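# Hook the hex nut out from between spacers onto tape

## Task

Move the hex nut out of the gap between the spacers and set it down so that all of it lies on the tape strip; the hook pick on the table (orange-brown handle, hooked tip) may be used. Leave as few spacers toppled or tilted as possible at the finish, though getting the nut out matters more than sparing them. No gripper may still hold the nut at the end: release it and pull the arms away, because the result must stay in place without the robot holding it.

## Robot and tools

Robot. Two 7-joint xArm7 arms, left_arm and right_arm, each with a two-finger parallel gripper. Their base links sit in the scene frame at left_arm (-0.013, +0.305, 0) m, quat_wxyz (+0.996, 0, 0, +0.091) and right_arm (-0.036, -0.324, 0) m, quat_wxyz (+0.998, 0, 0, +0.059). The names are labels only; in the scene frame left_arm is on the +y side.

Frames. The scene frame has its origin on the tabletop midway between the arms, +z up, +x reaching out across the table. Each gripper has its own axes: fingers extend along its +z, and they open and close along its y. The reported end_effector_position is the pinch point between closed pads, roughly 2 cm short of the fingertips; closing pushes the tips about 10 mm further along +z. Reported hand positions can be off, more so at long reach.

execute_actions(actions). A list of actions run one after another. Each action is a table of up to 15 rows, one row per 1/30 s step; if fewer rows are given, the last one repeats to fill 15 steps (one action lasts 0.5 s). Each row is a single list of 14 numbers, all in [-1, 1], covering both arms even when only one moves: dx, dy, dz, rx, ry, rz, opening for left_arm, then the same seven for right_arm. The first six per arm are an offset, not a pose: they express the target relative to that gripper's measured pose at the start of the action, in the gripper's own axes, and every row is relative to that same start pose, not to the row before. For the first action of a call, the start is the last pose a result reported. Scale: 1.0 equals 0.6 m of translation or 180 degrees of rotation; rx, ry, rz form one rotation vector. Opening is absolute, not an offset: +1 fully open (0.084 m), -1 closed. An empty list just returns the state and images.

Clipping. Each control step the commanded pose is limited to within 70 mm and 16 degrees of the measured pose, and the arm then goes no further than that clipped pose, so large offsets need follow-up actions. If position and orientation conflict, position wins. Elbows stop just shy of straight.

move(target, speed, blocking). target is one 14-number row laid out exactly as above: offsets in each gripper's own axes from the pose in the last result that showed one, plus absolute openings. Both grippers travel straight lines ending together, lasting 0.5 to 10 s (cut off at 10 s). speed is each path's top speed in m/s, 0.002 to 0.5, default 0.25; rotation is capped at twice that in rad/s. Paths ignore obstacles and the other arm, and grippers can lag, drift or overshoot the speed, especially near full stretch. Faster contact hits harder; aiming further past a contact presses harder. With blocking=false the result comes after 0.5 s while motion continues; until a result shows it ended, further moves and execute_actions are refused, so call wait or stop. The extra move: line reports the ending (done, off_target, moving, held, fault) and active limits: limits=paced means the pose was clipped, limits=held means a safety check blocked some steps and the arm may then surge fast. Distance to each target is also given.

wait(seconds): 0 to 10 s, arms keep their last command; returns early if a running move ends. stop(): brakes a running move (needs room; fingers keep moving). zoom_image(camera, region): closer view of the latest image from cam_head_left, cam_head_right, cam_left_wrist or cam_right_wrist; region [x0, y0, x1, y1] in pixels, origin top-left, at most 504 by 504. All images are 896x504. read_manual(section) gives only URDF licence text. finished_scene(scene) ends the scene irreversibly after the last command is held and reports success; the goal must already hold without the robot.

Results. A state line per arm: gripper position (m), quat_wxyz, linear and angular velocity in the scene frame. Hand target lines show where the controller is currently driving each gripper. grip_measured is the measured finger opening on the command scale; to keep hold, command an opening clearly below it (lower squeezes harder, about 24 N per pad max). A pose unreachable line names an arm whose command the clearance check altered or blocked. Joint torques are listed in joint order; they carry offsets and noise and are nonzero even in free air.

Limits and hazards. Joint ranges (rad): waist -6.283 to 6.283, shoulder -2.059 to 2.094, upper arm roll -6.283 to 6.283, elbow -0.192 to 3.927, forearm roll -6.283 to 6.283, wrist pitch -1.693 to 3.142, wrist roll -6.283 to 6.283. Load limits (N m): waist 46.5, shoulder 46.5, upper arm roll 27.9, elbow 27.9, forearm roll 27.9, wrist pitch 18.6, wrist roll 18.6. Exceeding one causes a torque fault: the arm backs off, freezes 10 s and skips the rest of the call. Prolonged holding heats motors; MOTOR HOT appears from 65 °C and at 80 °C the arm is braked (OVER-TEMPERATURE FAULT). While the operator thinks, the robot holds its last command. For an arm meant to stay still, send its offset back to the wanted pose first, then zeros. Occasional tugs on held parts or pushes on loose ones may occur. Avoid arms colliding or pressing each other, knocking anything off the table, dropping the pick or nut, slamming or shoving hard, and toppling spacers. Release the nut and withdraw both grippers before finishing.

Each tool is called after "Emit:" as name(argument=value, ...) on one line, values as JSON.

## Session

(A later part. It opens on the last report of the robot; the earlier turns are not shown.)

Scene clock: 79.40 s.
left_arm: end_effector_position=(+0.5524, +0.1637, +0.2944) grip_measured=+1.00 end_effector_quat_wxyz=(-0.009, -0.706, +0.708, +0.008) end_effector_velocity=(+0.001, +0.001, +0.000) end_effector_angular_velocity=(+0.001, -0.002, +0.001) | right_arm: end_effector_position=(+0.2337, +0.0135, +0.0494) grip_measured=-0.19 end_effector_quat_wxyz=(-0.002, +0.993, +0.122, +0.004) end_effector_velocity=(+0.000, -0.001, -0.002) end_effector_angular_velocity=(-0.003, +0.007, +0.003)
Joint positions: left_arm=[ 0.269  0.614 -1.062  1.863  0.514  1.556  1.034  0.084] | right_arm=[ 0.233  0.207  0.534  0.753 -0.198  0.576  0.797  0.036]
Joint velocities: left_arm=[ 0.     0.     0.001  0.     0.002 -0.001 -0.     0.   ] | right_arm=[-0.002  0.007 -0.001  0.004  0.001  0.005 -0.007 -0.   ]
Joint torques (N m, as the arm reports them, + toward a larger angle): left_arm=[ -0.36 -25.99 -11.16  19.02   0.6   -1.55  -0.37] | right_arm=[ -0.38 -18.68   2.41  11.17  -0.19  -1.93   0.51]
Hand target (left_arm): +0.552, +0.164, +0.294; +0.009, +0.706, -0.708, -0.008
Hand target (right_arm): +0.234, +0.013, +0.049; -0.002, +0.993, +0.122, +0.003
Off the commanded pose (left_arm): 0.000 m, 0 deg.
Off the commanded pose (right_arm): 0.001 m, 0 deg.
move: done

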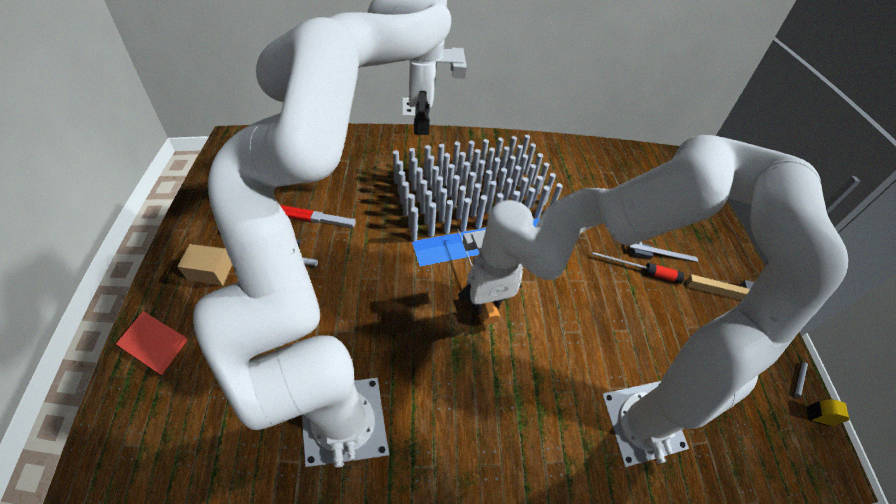

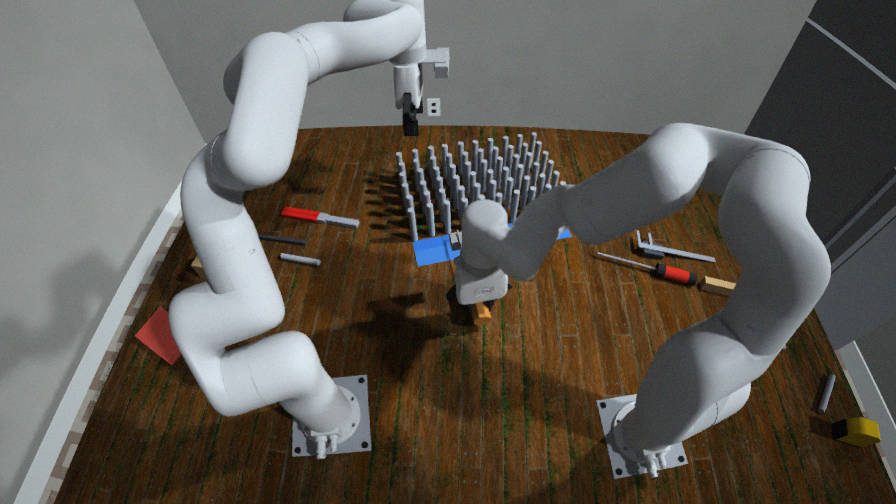

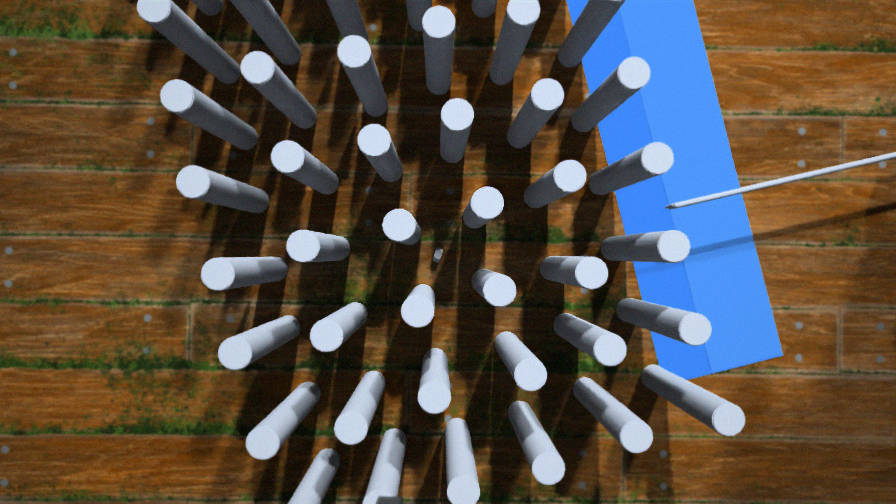

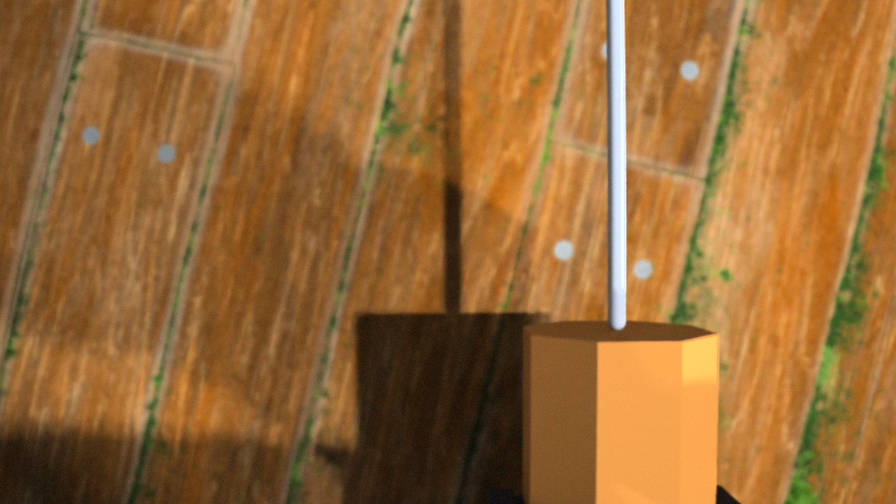

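Emit:
move(target=[0,0,0,0,0,0,1,0.03,0.006,0.004,0,-0.003,0,-0.6], speed=0.06)

Emit:
move(target=[0,0,0,0,0,0,1,0.18,0,0,0,0,0,-0.6], speed=0.06)

Emit:
zoom_image(camera="cam_left_wrist", region=[380,170,650,330])

Scene clock: 91.00 s.
left_arm: end_effector_position=(+0.5524, +0.1637, +0.2944) grip_measured=+1.00 end_effector_quat_wxyz=(-0.009, -0.706, +0.708, +0.008) end_effector_velocity=(-0.000, +0.001, -0.000) end_effector_angular_velocity=(+0.002, +0.002, +0.001) | right_arm: end_effector_position=(+0.2518, +0.0145, +0.0472) grip_measured=-0.19 end_effector_quat_wxyz=(-0.001, +0.993, +0.122, -0.001) end_effector_velocity=(+0.001, +0.001, +0.000) end_effector_angular_velocity=(-0.000, -0.000, +0.002)
Joint positions: left_arm=[ 0.269  0.614 -1.062  1.863  0.514  1.556  1.034  0.084] | right_arm=[ 0.222  0.252  0.514  0.807 -0.214  0.596  0.775  0.036]
Joint velocities: left_arm=[ 0.    -0.     0.001  0.     0.     0.002 -0.    -0.   ] | right_arm=[ 0.     0.003 -0.     0.005 -0.001  0.003 -0.002 -0.   ]
Joint torques (N m, as the arm reports them, + toward a larger angle): left_arm=[ -1.53 -26.86 -10.98  18.99   1.08  -1.48  -0.3 ] | right_arm=[ -0.16 -19.87   2.8   11.42  -0.31  -2.14   0.31]
Hand target (left_arm): +0.552, +0.164, +0.294; +0.009, +0.706, -0.708, -0.008
Hand target (right_arm): +0.252, +0.015, +0.047; -0.001, +0.993, +0.122, -0.001
Off the commanded pose (left_arm): 0.000 m, 0 deg.
Off the commanded pose (right_arm): 0.000 m, 0 deg.
move: done

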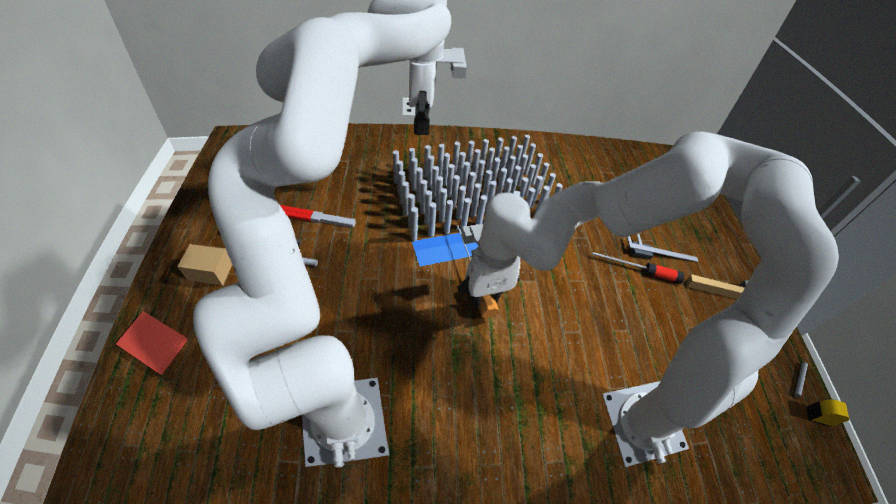

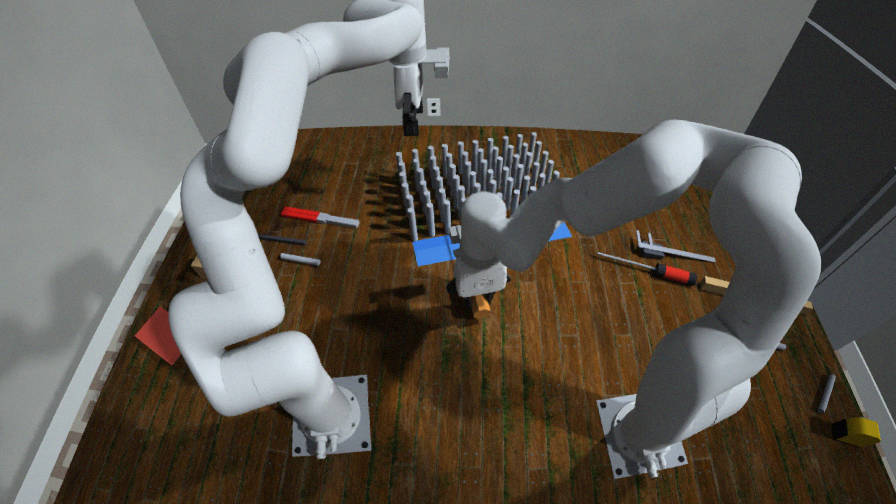

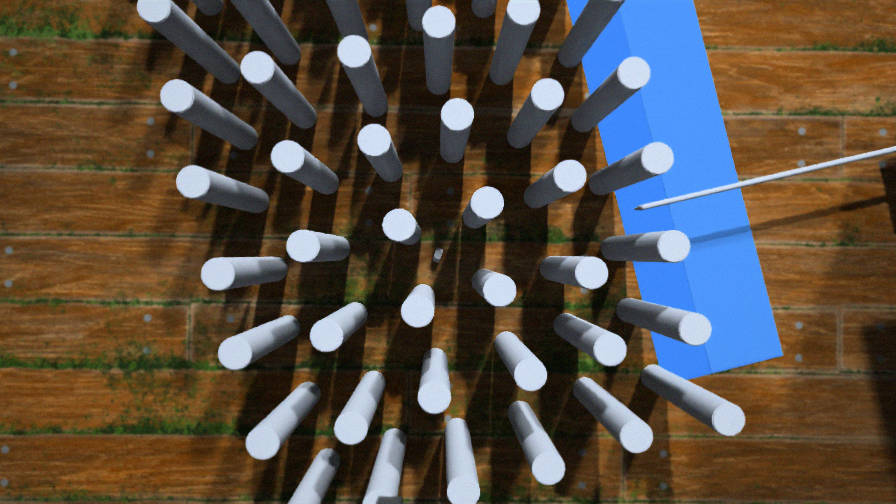

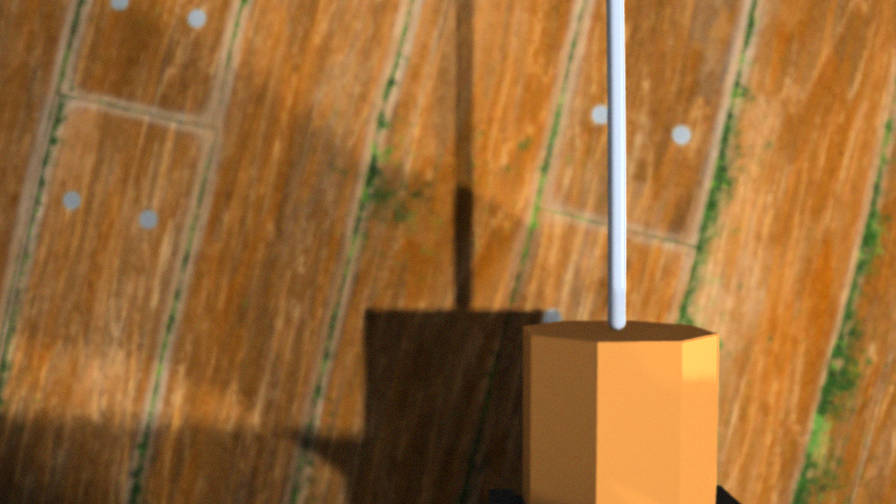

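Scene clock: 93.17 s.
left_arm: end_effector_position=(+0.5524, +0.1637, +0.2944) grip_measured=+1.00 end_effector_quat_wxyz=(-0.009, -0.706, +0.708, +0.008) end_effector_velocity=(-0.000, +0.000, -0.000) end_effector_angular_velocity=(+0.001, +0.000, -0.001) | right_arm: end_effector_position=(+0.3563, +0.0411, +0.0471) grip_measured=-0.19 end_effector_quat_wxyz=(-0.002, +0.993, +0.122, -0.001) end_effector_velocity=(+0.001, +0.000, +0.000) end_effector_angular_velocity=(+0.001, +0.001, -0.002)
Joint positions: left_arm=[ 0.269  0.614 -1.062  1.863  0.514  1.556  1.034  0.084] | right_arm=[ 0.226  0.502  0.43   1.182 -0.296  0.741  0.703  0.036]
Joint velocities: left_arm=[ 0.    -0.    -0.001 -0.     0.001  0.001  0.    -0.   ] | right_arm=[-0.     0.003 -0.001  0.006  0.001  0.003 -0.001  0.   ]
Joint torques (N m, as the arm reports them, + toward a larger angle): left_arm=[ -0.8  -26.59 -11.39  19.26   0.57  -1.22  -0.46] | right_arm=[ -0.43 -27.63   4.37  12.14  -0.28  -2.07   0.62]
Hand target (left_arm): +0.552, +0.164, +0.294; +0.009, +0.706, -0.708, -0.008
Hand target (right_arm): +0.357, +0.041, +0.047; -0.002, +0.993, +0.122, -0.001
Off the commanded pose (left_arm): 0.000 m, 0 deg.
Off the commanded pose (right_arm): 0.001 m, 0 deg.
move: done

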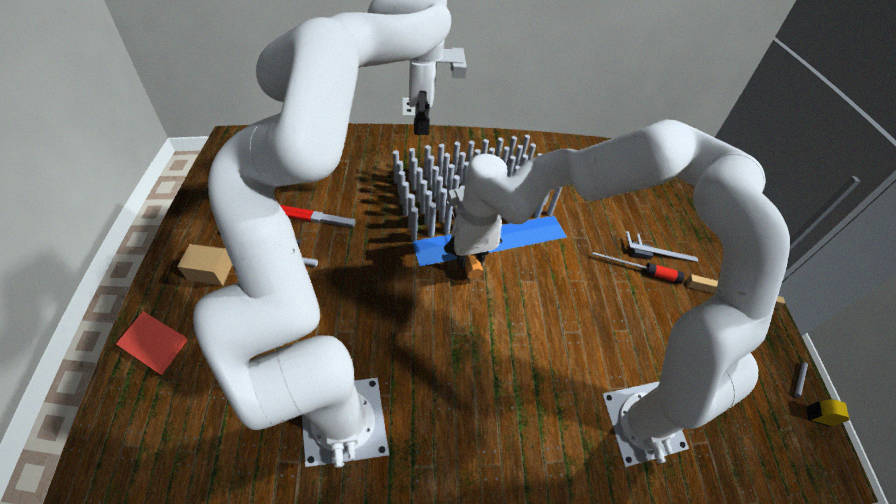

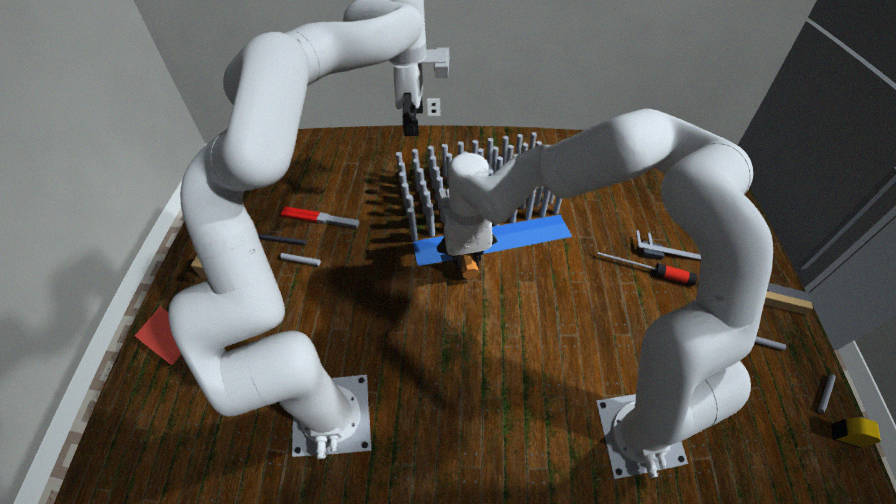

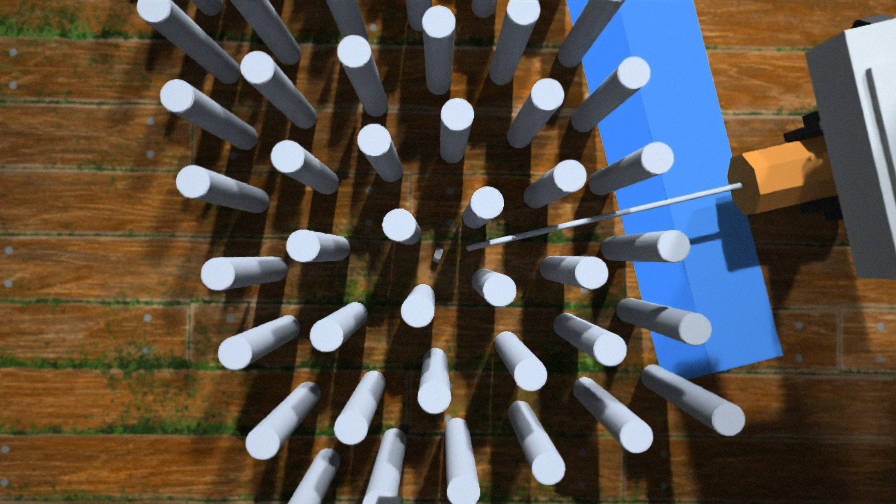

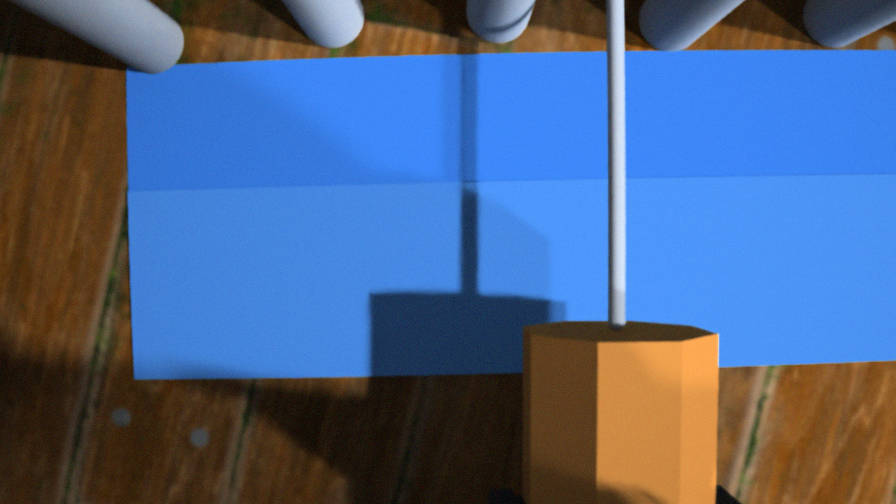

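Region (380, 170, 650, 330) of cam_left_wrist's 896x504 image, scaled by 1.867, with more detail than that image has; it fills the top 299 rows of this view, and the rest is white.

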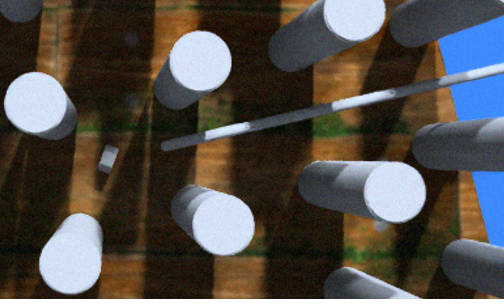

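Emit:
move(target=[0,0,0,0,0,0,1,0.046,0,0,0,0,0,-0.6], speed=0.05)

Emit:
move(target=[0,0,0,0,0,0,1,0,0,0.022,0,0,0,-0.6], speed=0.03)

Emit:
move(target=[0,0,0,0,0,0,1,-0.018,0,0,0,0,0,-0.6], speed=0.015)

Emit:
zoom_image(camera="cam_left_wrist", region=[400,210,520,300])

Scene clock: 101.20 s.
left_arm: end_effector_position=(+0.5524, +0.1637, +0.2944) grip_measured=+1.00 end_effector_quat_wxyz=(-0.009, -0.706, +0.708, +0.008) end_effector_velocity=(-0.000, +0.001, +0.000) end_effector_angular_velocity=(+0.002, +0.001, +0.001) | right_arm: end_effector_position=(+0.3828, +0.0479, +0.0470) grip_measured=-0.19 end_effector_quat_wxyz=(-0.002, +0.992, +0.122, -0.001) end_effector_velocity=(+0.001, +0.002, +0.001) end_effector_angular_velocity=(+0.001, +0.000, +0.002)
Joint positions: left_arm=[ 0.269  0.614 -1.062  1.863  0.514  1.556  1.034  0.084] | right_arm=[ 0.232  0.569  0.414  1.292 -0.305  0.786  0.68   0.036]
Joint velocities: left_arm=[-0.    -0.     0.001  0.001  0.001  0.002 -0.     0.   ] | right_arm=[ 0.002  0.003  0.001  0.008  0.001  0.005 -0.002 -0.   ]
Joint torques (N m, as the arm reports them, + toward a larger angle): left_arm=[ -0.31 -26.19 -10.96  18.67   0.97  -1.52  -0.47] | right_arm=[ -0.19 -29.14   4.71  12.28  -0.16  -2.02   0.45]
Hand target (left_arm): +0.552, +0.164, +0.294; +0.009, +0.706, -0.708, -0.008
Hand target (right_arm): +0.383, +0.048, +0.047; -0.002, +0.993, +0.122, -0.001
Off the commanded pose (left_arm): 0.000 m, 0 deg.
Off the commanded pose (right_arm): 0.000 m, 0 deg.
move: done

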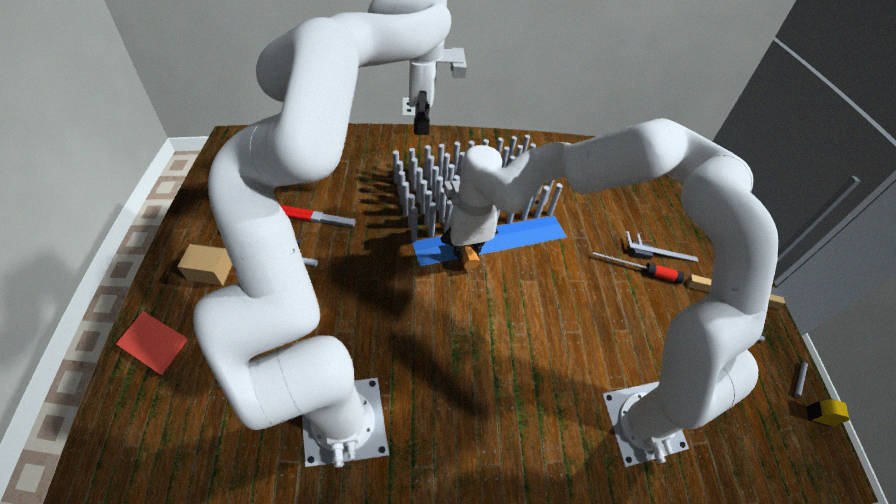

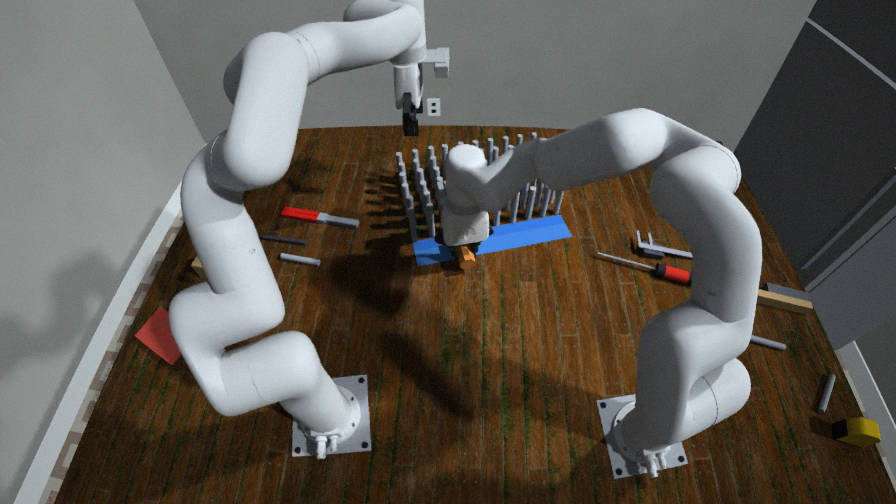

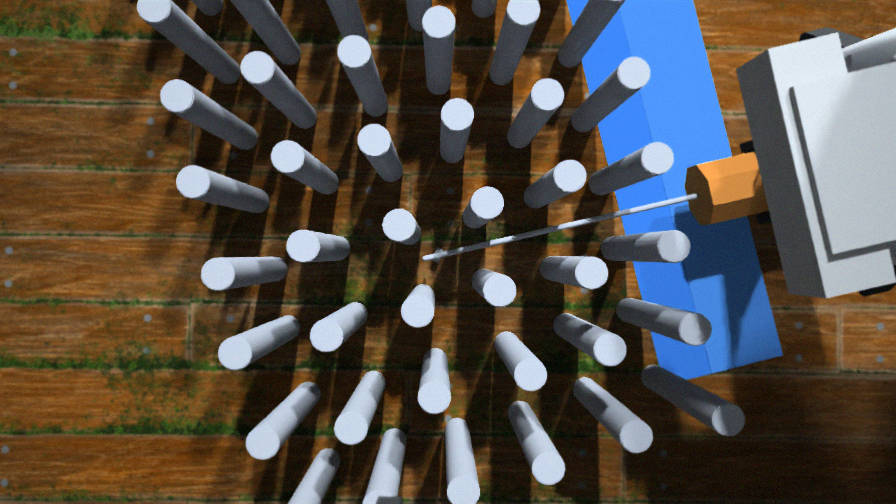

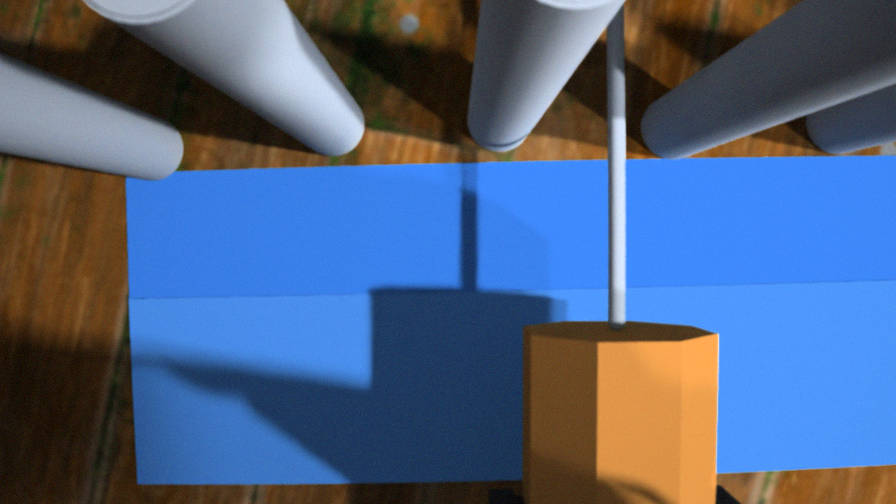

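Scene clock: 101.97 s.
left_arm: end_effector_position=(+0.5524, +0.1637, +0.2944) grip_measured=+1.00 end_effector_quat_wxyz=(-0.009, -0.706, +0.708, +0.008) end_effector_velocity=(+0.000, +0.001, +0.001) end_effector_angular_velocity=(+0.003, -0.001, +0.001) | right_arm: end_effector_position=(+0.3828, +0.0480, +0.0340) grip_measured=-0.19 end_effector_quat_wxyz=(-0.002, +0.992, +0.122, -0.001) end_effector_velocity=(+0.001, +0.001, +0.001) end_effector_angular_velocity=(+0.004, -0.004, -0.001)
Joint positions: left_arm=[ 0.269  0.614 -1.062  1.863  0.514  1.556  1.034  0.084] | right_arm=[ 0.239  0.594  0.404  1.289 -0.319  0.76   0.689  0.036]
Joint velocities: left_arm=[ 0.    -0.001  0.     0.001  0.002  0.002 -0.    -0.   ] | right_arm=[ 0.001  0.    -0.     0.003 -0.001 -0.004  0.001 -0.   ]
Joint torques (N m, as the arm reports them, + toward a larger angle): left_arm=[ -0.92 -26.39 -10.51  18.72   1.01  -1.48  -0.2 ] | right_arm=[ -0.26 -29.82   4.96  12.11  -0.24  -1.82   0.46]
Hand target (left_arm): +0.552, +0.164, +0.294; +0.009, +0.706, -0.708, -0.008
Hand target (right_arm): +0.383, +0.048, +0.034; -0.002, +0.992, +0.122, -0.001
Off the commanded pose (left_arm): 0.000 m, 0 deg.
Off the commanded pose (right_arm): 0.000 m, 0 deg.
move: done

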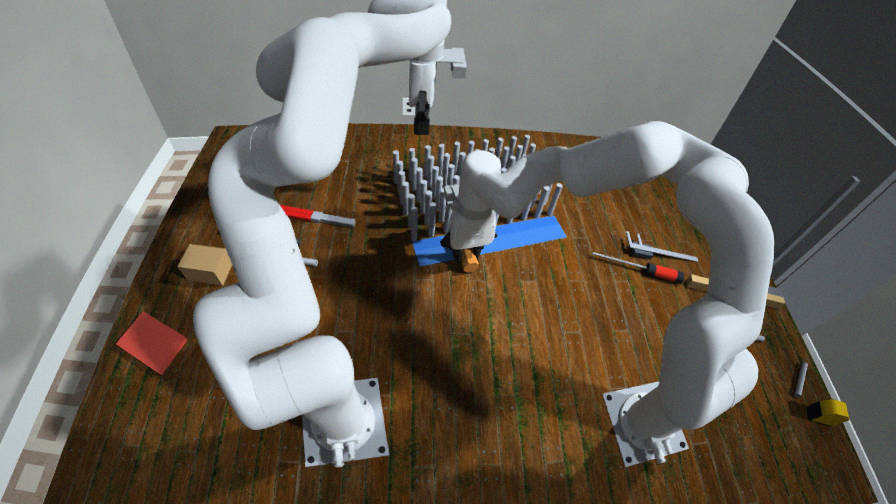

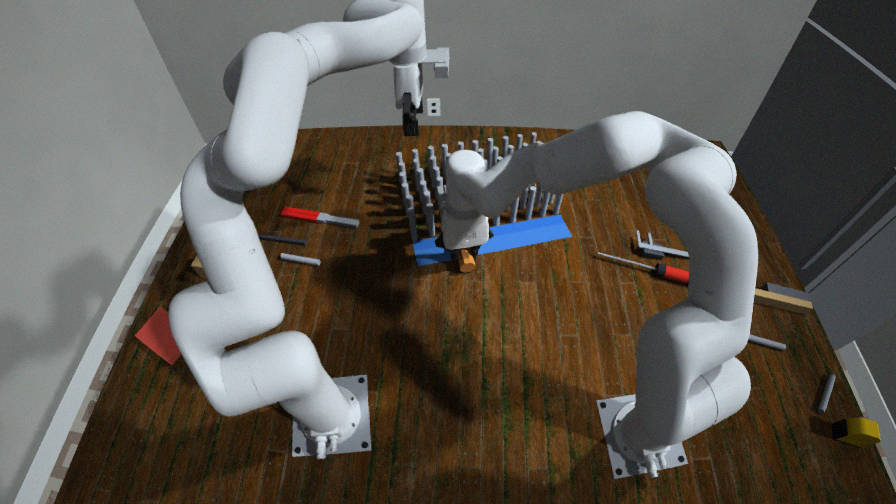

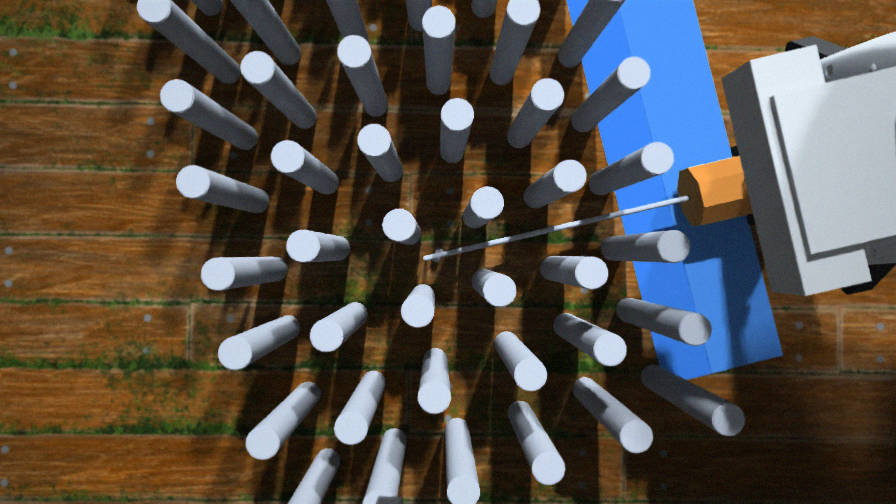

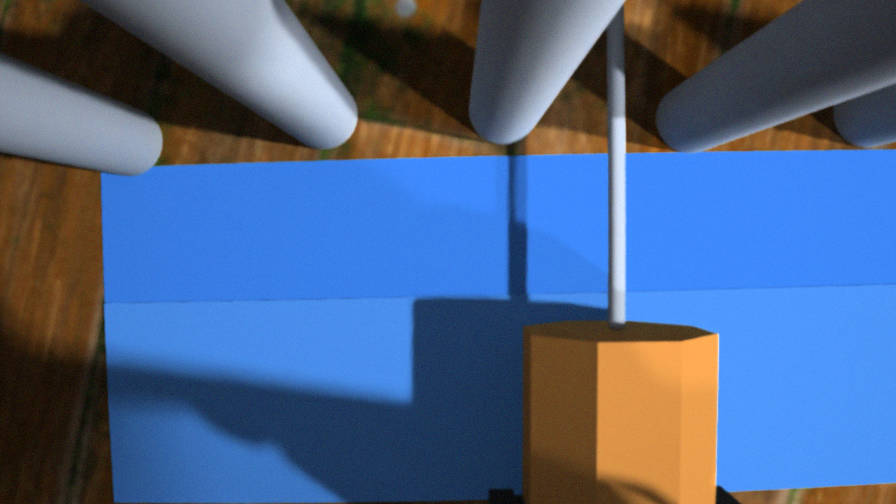

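Scene clock: 102.93 s.
left_arm: end_effector_position=(+0.5524, +0.1637, +0.2944) grip_measured=+1.00 end_effector_quat_wxyz=(-0.009, -0.706, +0.708, +0.008) end_effector_velocity=(-0.000, -0.001, -0.000) end_effector_angular_velocity=(-0.001, +0.001, -0.001) | right_arm: end_effector_position=(+0.3724, +0.0454, +0.0340) grip_measured=-0.19 end_effector_quat_wxyz=(-0.002, +0.992, +0.122, -0.001) end_effector_velocity=(+0.001, -0.001, +0.001) end_effector_angular_velocity=(+0.000, -0.004, -0.003)
Joint positions: left_arm=[ 0.269  0.614 -1.062  1.863  0.514  1.556  1.034  0.084] | right_arm=[ 0.237  0.568  0.41   1.245 -0.316  0.741  0.699  0.036]
Joint velocities: left_arm=[-0.    -0.    -0.    -0.001 -0.001 -0.    -0.    -0.   ] | right_arm=[-0.    -0.005 -0.002 -0.004  0.    -0.003  0.001  0.   ]
Joint torques (N m, as the arm reports them, + toward a larger angle): left_arm=[ -0.73 -26.49 -10.94  18.85   0.61  -1.06  -0.29] | right_arm=[ -0.32 -28.56   4.82  12.     0.04  -2.06   0.4 ]
Hand target (left_arm): +0.552, +0.164, +0.294; +0.009, +0.706, -0.708, -0.008
Hand target (right_arm): +0.372, +0.045, +0.034; -0.002, +0.992, +0.122, -0.001
Off the commanded pose (left_arm): 0.000 m, 0 deg.
Off the commanded pose (right_arm): 0.000 m, 0 deg.
move: done

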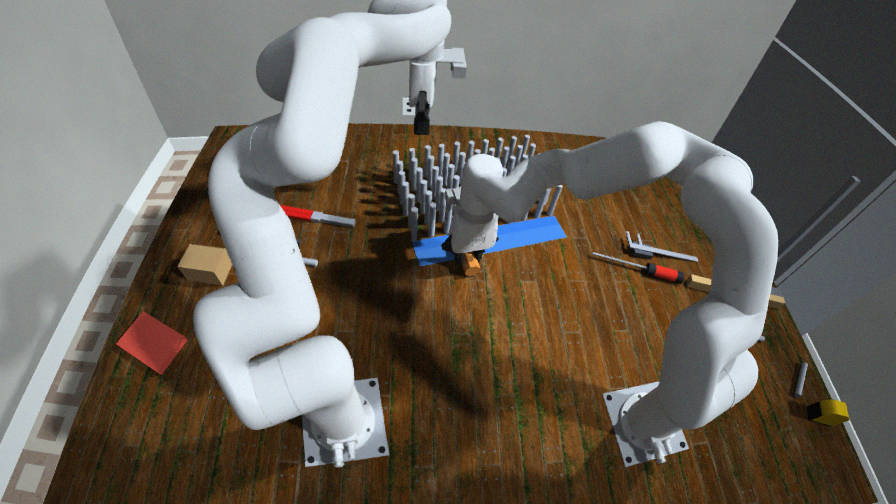

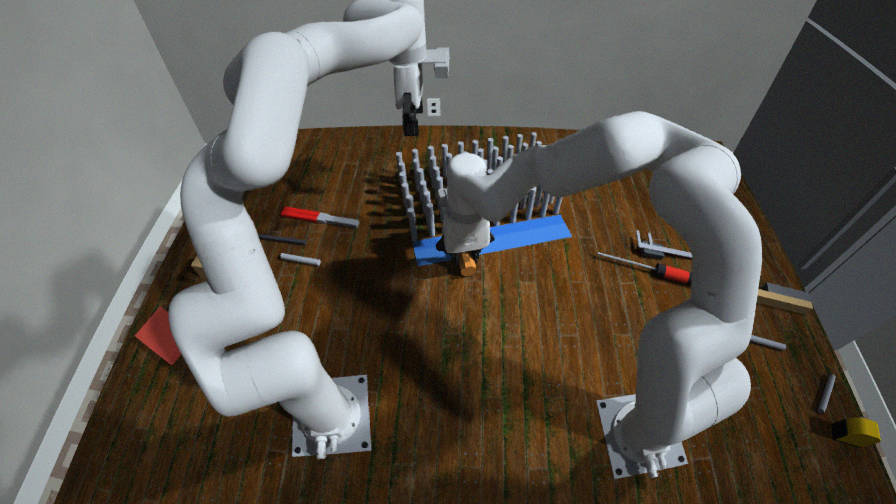

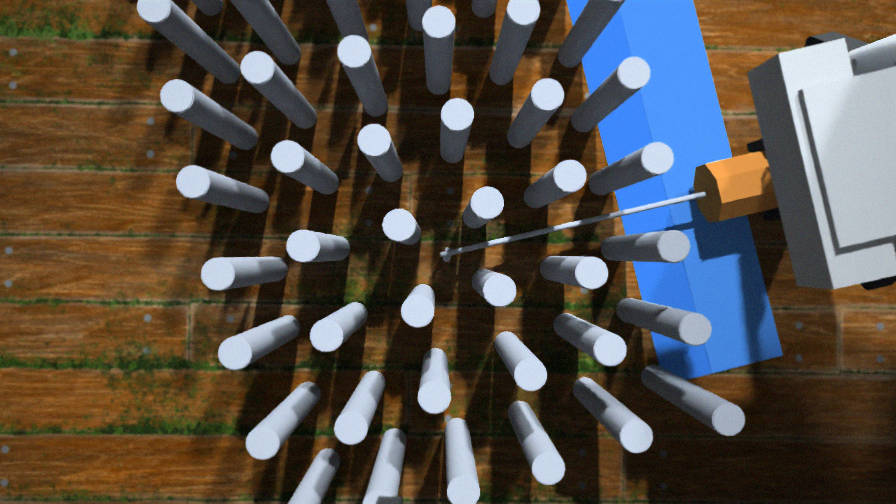

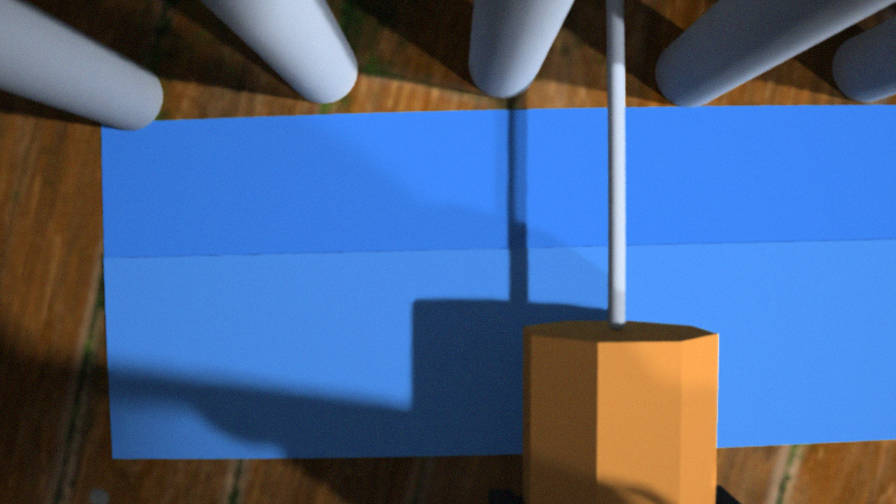

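Region (400, 210, 520, 300) of cam_left_wrist's 896x504 image, scaled by 4.200, with more detail than that image has; it fills the top 378 rows of this view, and the rest is white.

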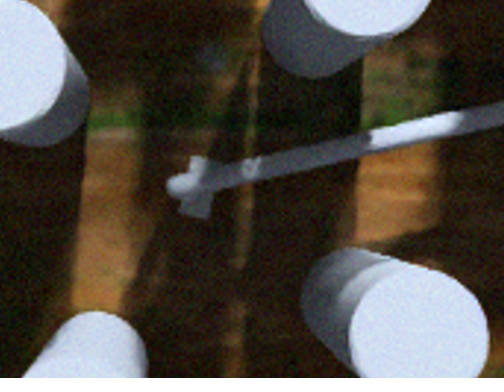

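Emit:
move(target=[0,0,0,0,0,0,1,-0.08,0,0,0,0,0,-0.6], speed=0.025)

Emit:
move(target=[0,0,0,0,0,0,1,-0.08,0,0,0,0,0,-0.6], speed=0.025)

Scene clock: 123.43 s.
left_arm: end_effector_position=(+0.5524, +0.1637, +0.2944) grip_measured=+1.00 end_effector_quat_wxyz=(-0.009, -0.706, +0.708, +0.008) end_effector_velocity=(-0.000, +0.000, -0.000) end_effector_angular_velocity=(+0.002, +0.001, -0.000) | right_arm: end_effector_position=(+0.3259, +0.0336, +0.0341) grip_measured=-0.19 end_effector_quat_wxyz=(-0.002, +0.992, +0.122, -0.001) end_effector_velocity=(+0.000, -0.001, +0.000) end_effector_angular_velocity=(+0.000, -0.002, -0.002)
Joint positions: left_arm=[ 0.269  0.614 -1.062  1.863  0.514  1.556  1.034  0.084] | right_arm=[ 0.231  0.457  0.437  1.063 -0.301  0.666  0.742  0.036]
Joint velocities: left_arm=[ 0.     0.    -0.    -0.     0.001  0.001 -0.     0.   ] | right_arm=[-0.001 -0.004 -0.001 -0.004  0.    -0.003  0.001 -0.   ]
Joint torques (N m, as the arm reports them, + toward a larger angle): left_arm=[ -0.89 -26.21 -11.14  18.76   0.55  -1.48  -0.16] | right_arm=[ -0.28 -25.56   4.27  11.63  -0.17  -1.93   0.47]
Hand target (left_arm): +0.552, +0.164, +0.294; +0.009, +0.706, -0.708, -0.008
Hand target (right_arm): +0.326, +0.034, +0.034; -0.002, +0.992, +0.122, -0.001
Off the commanded pose (left_arm): 0.000 m, 0 deg.
Off the commanded pose (right_arm): 0.000 m, 0 deg.
move: done

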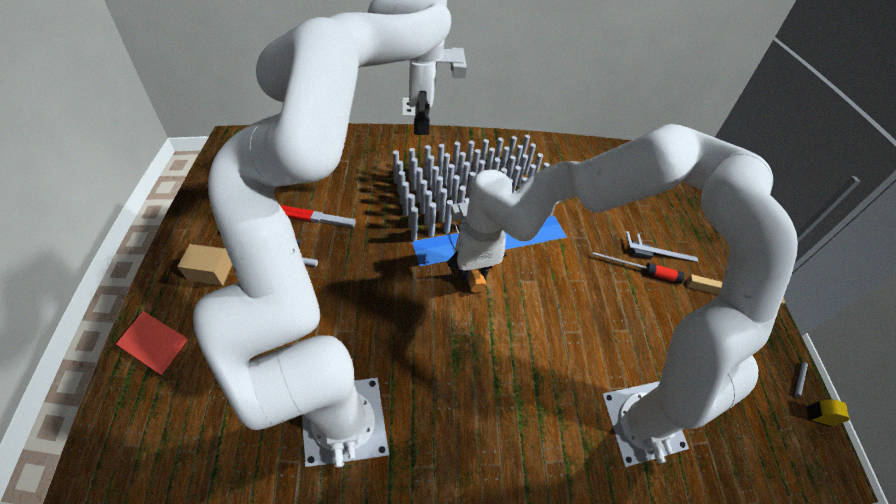

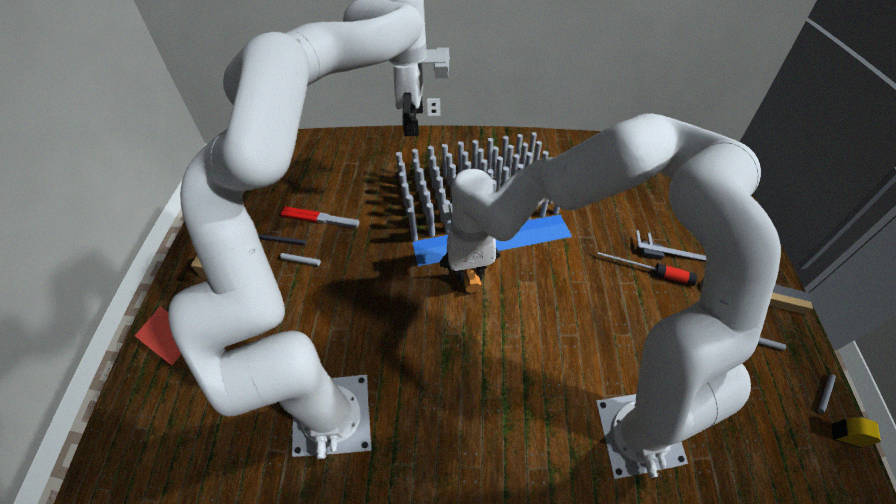

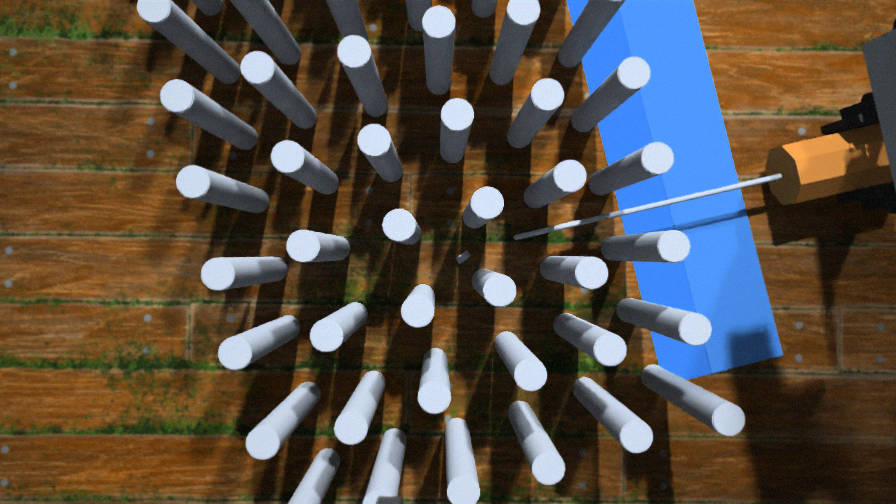

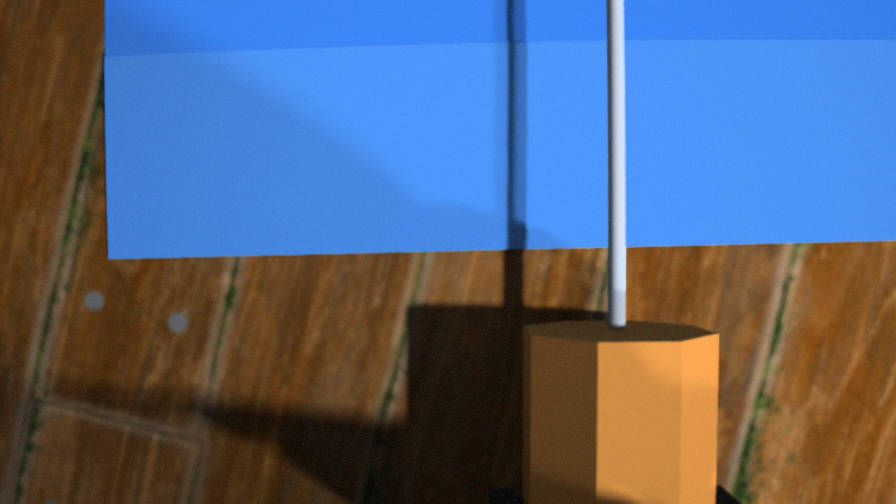

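Scene clock: 125.63 s.
left_arm: end_effector_position=(+0.5524, +0.1637, +0.2944) grip_measured=+1.00 end_effector_quat_wxyz=(-0.009, -0.706, +0.708, +0.008) end_effector_velocity=(+0.001, -0.001, +0.000) end_effector_angular_velocity=(-0.002, -0.002, -0.000) | right_arm: end_effector_position=(+0.2795, +0.0218, +0.0342) grip_measured=-0.19 end_effector_quat_wxyz=(-0.002, +0.992, +0.122, -0.001) end_effector_velocity=(-0.000, -0.001, +0.000) end_effector_angular_velocity=(+0.000, -0.002, -0.001)
Joint positions: left_arm=[ 0.269  0.614 -1.062  1.863  0.514  1.556  1.034  0.084] | right_arm=[ 0.231  0.351  0.472  0.897 -0.274  0.599  0.78   0.036]
Joint velocities: left_arm=[-0.     0.    -0.    -0.     0.    -0.003  0.    -0.   ] | right_arm=[-0.001 -0.003  0.    -0.004 -0.    -0.002  0.001 -0.   ]
Joint torques (N m, as the arm reports them, + toward a larger angle): left_arm=[ -0.52 -26.77 -10.98  18.75   0.67  -1.34  -0.09] | right_arm=[  0.01 -22.23   3.36  11.2   -0.14  -2.11   0.47]
Hand target (left_arm): +0.552, +0.164, +0.294; +0.009, +0.706, -0.708, -0.008
Hand target (right_arm): +0.279, +0.022, +0.034; -0.002, +0.992, +0.122, -0.001
Off the commanded pose (left_arm): 0.000 m, 0 deg.
Off the commanded pose (right_arm): 0.000 m, 0 deg.
move: done

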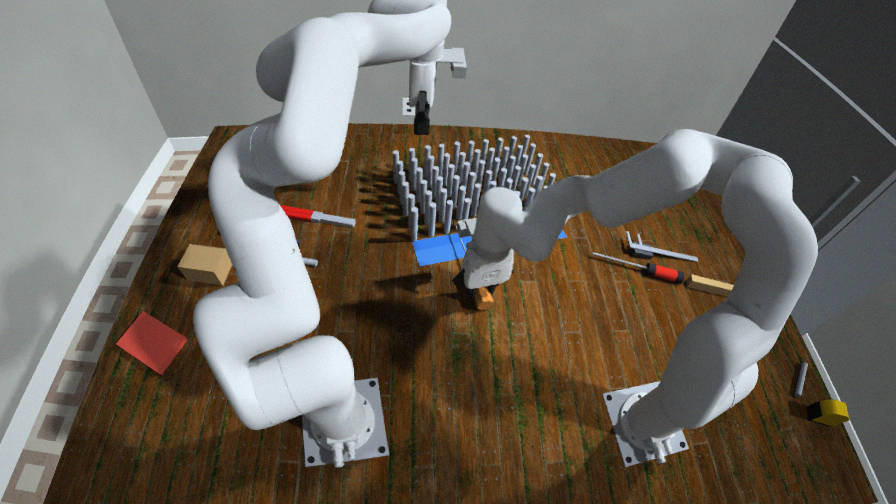

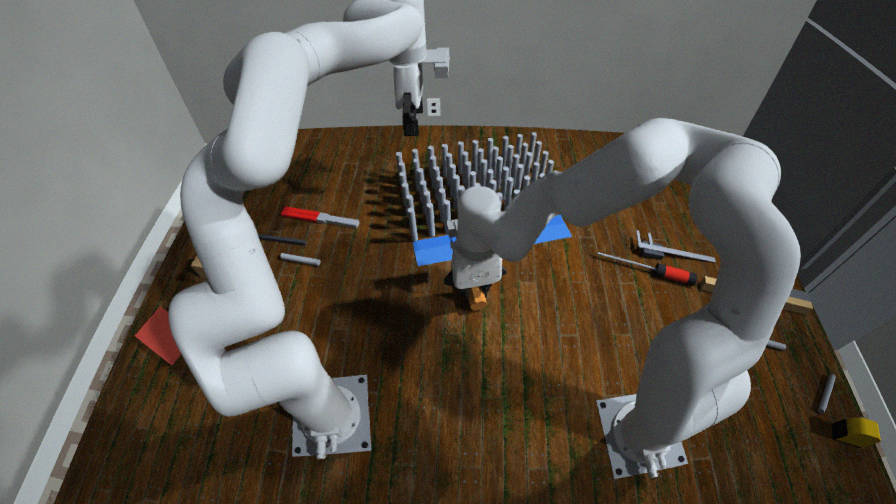

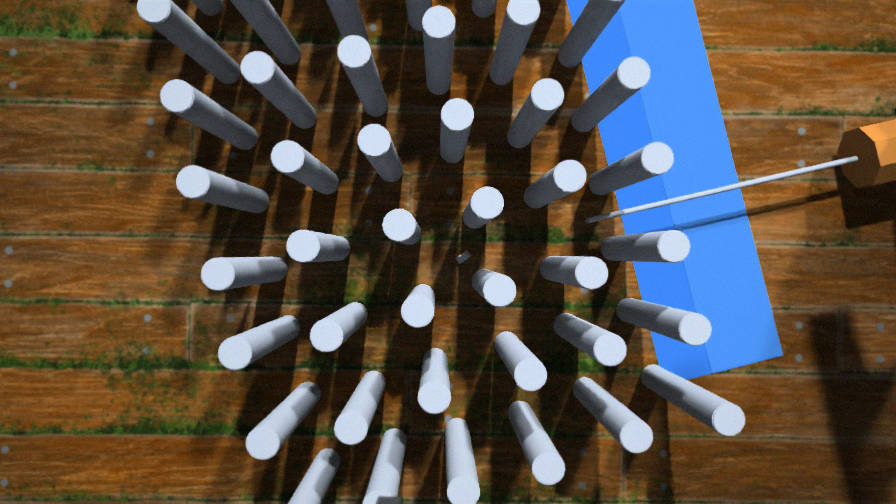

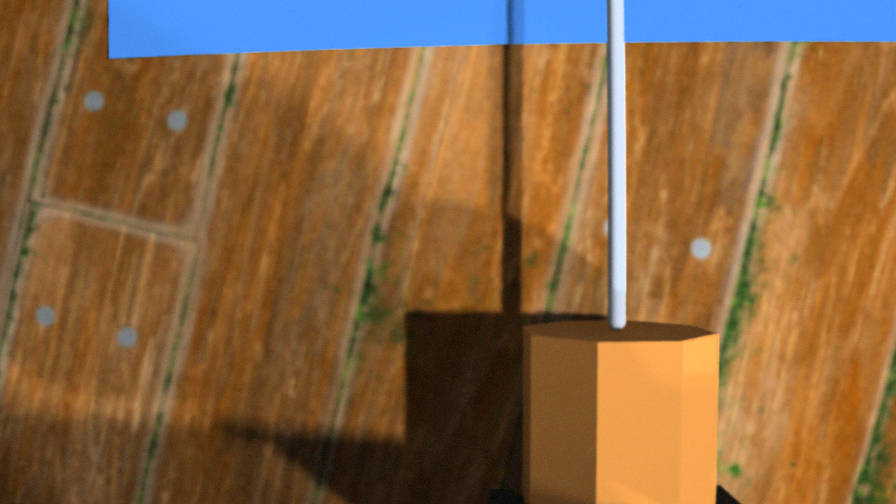

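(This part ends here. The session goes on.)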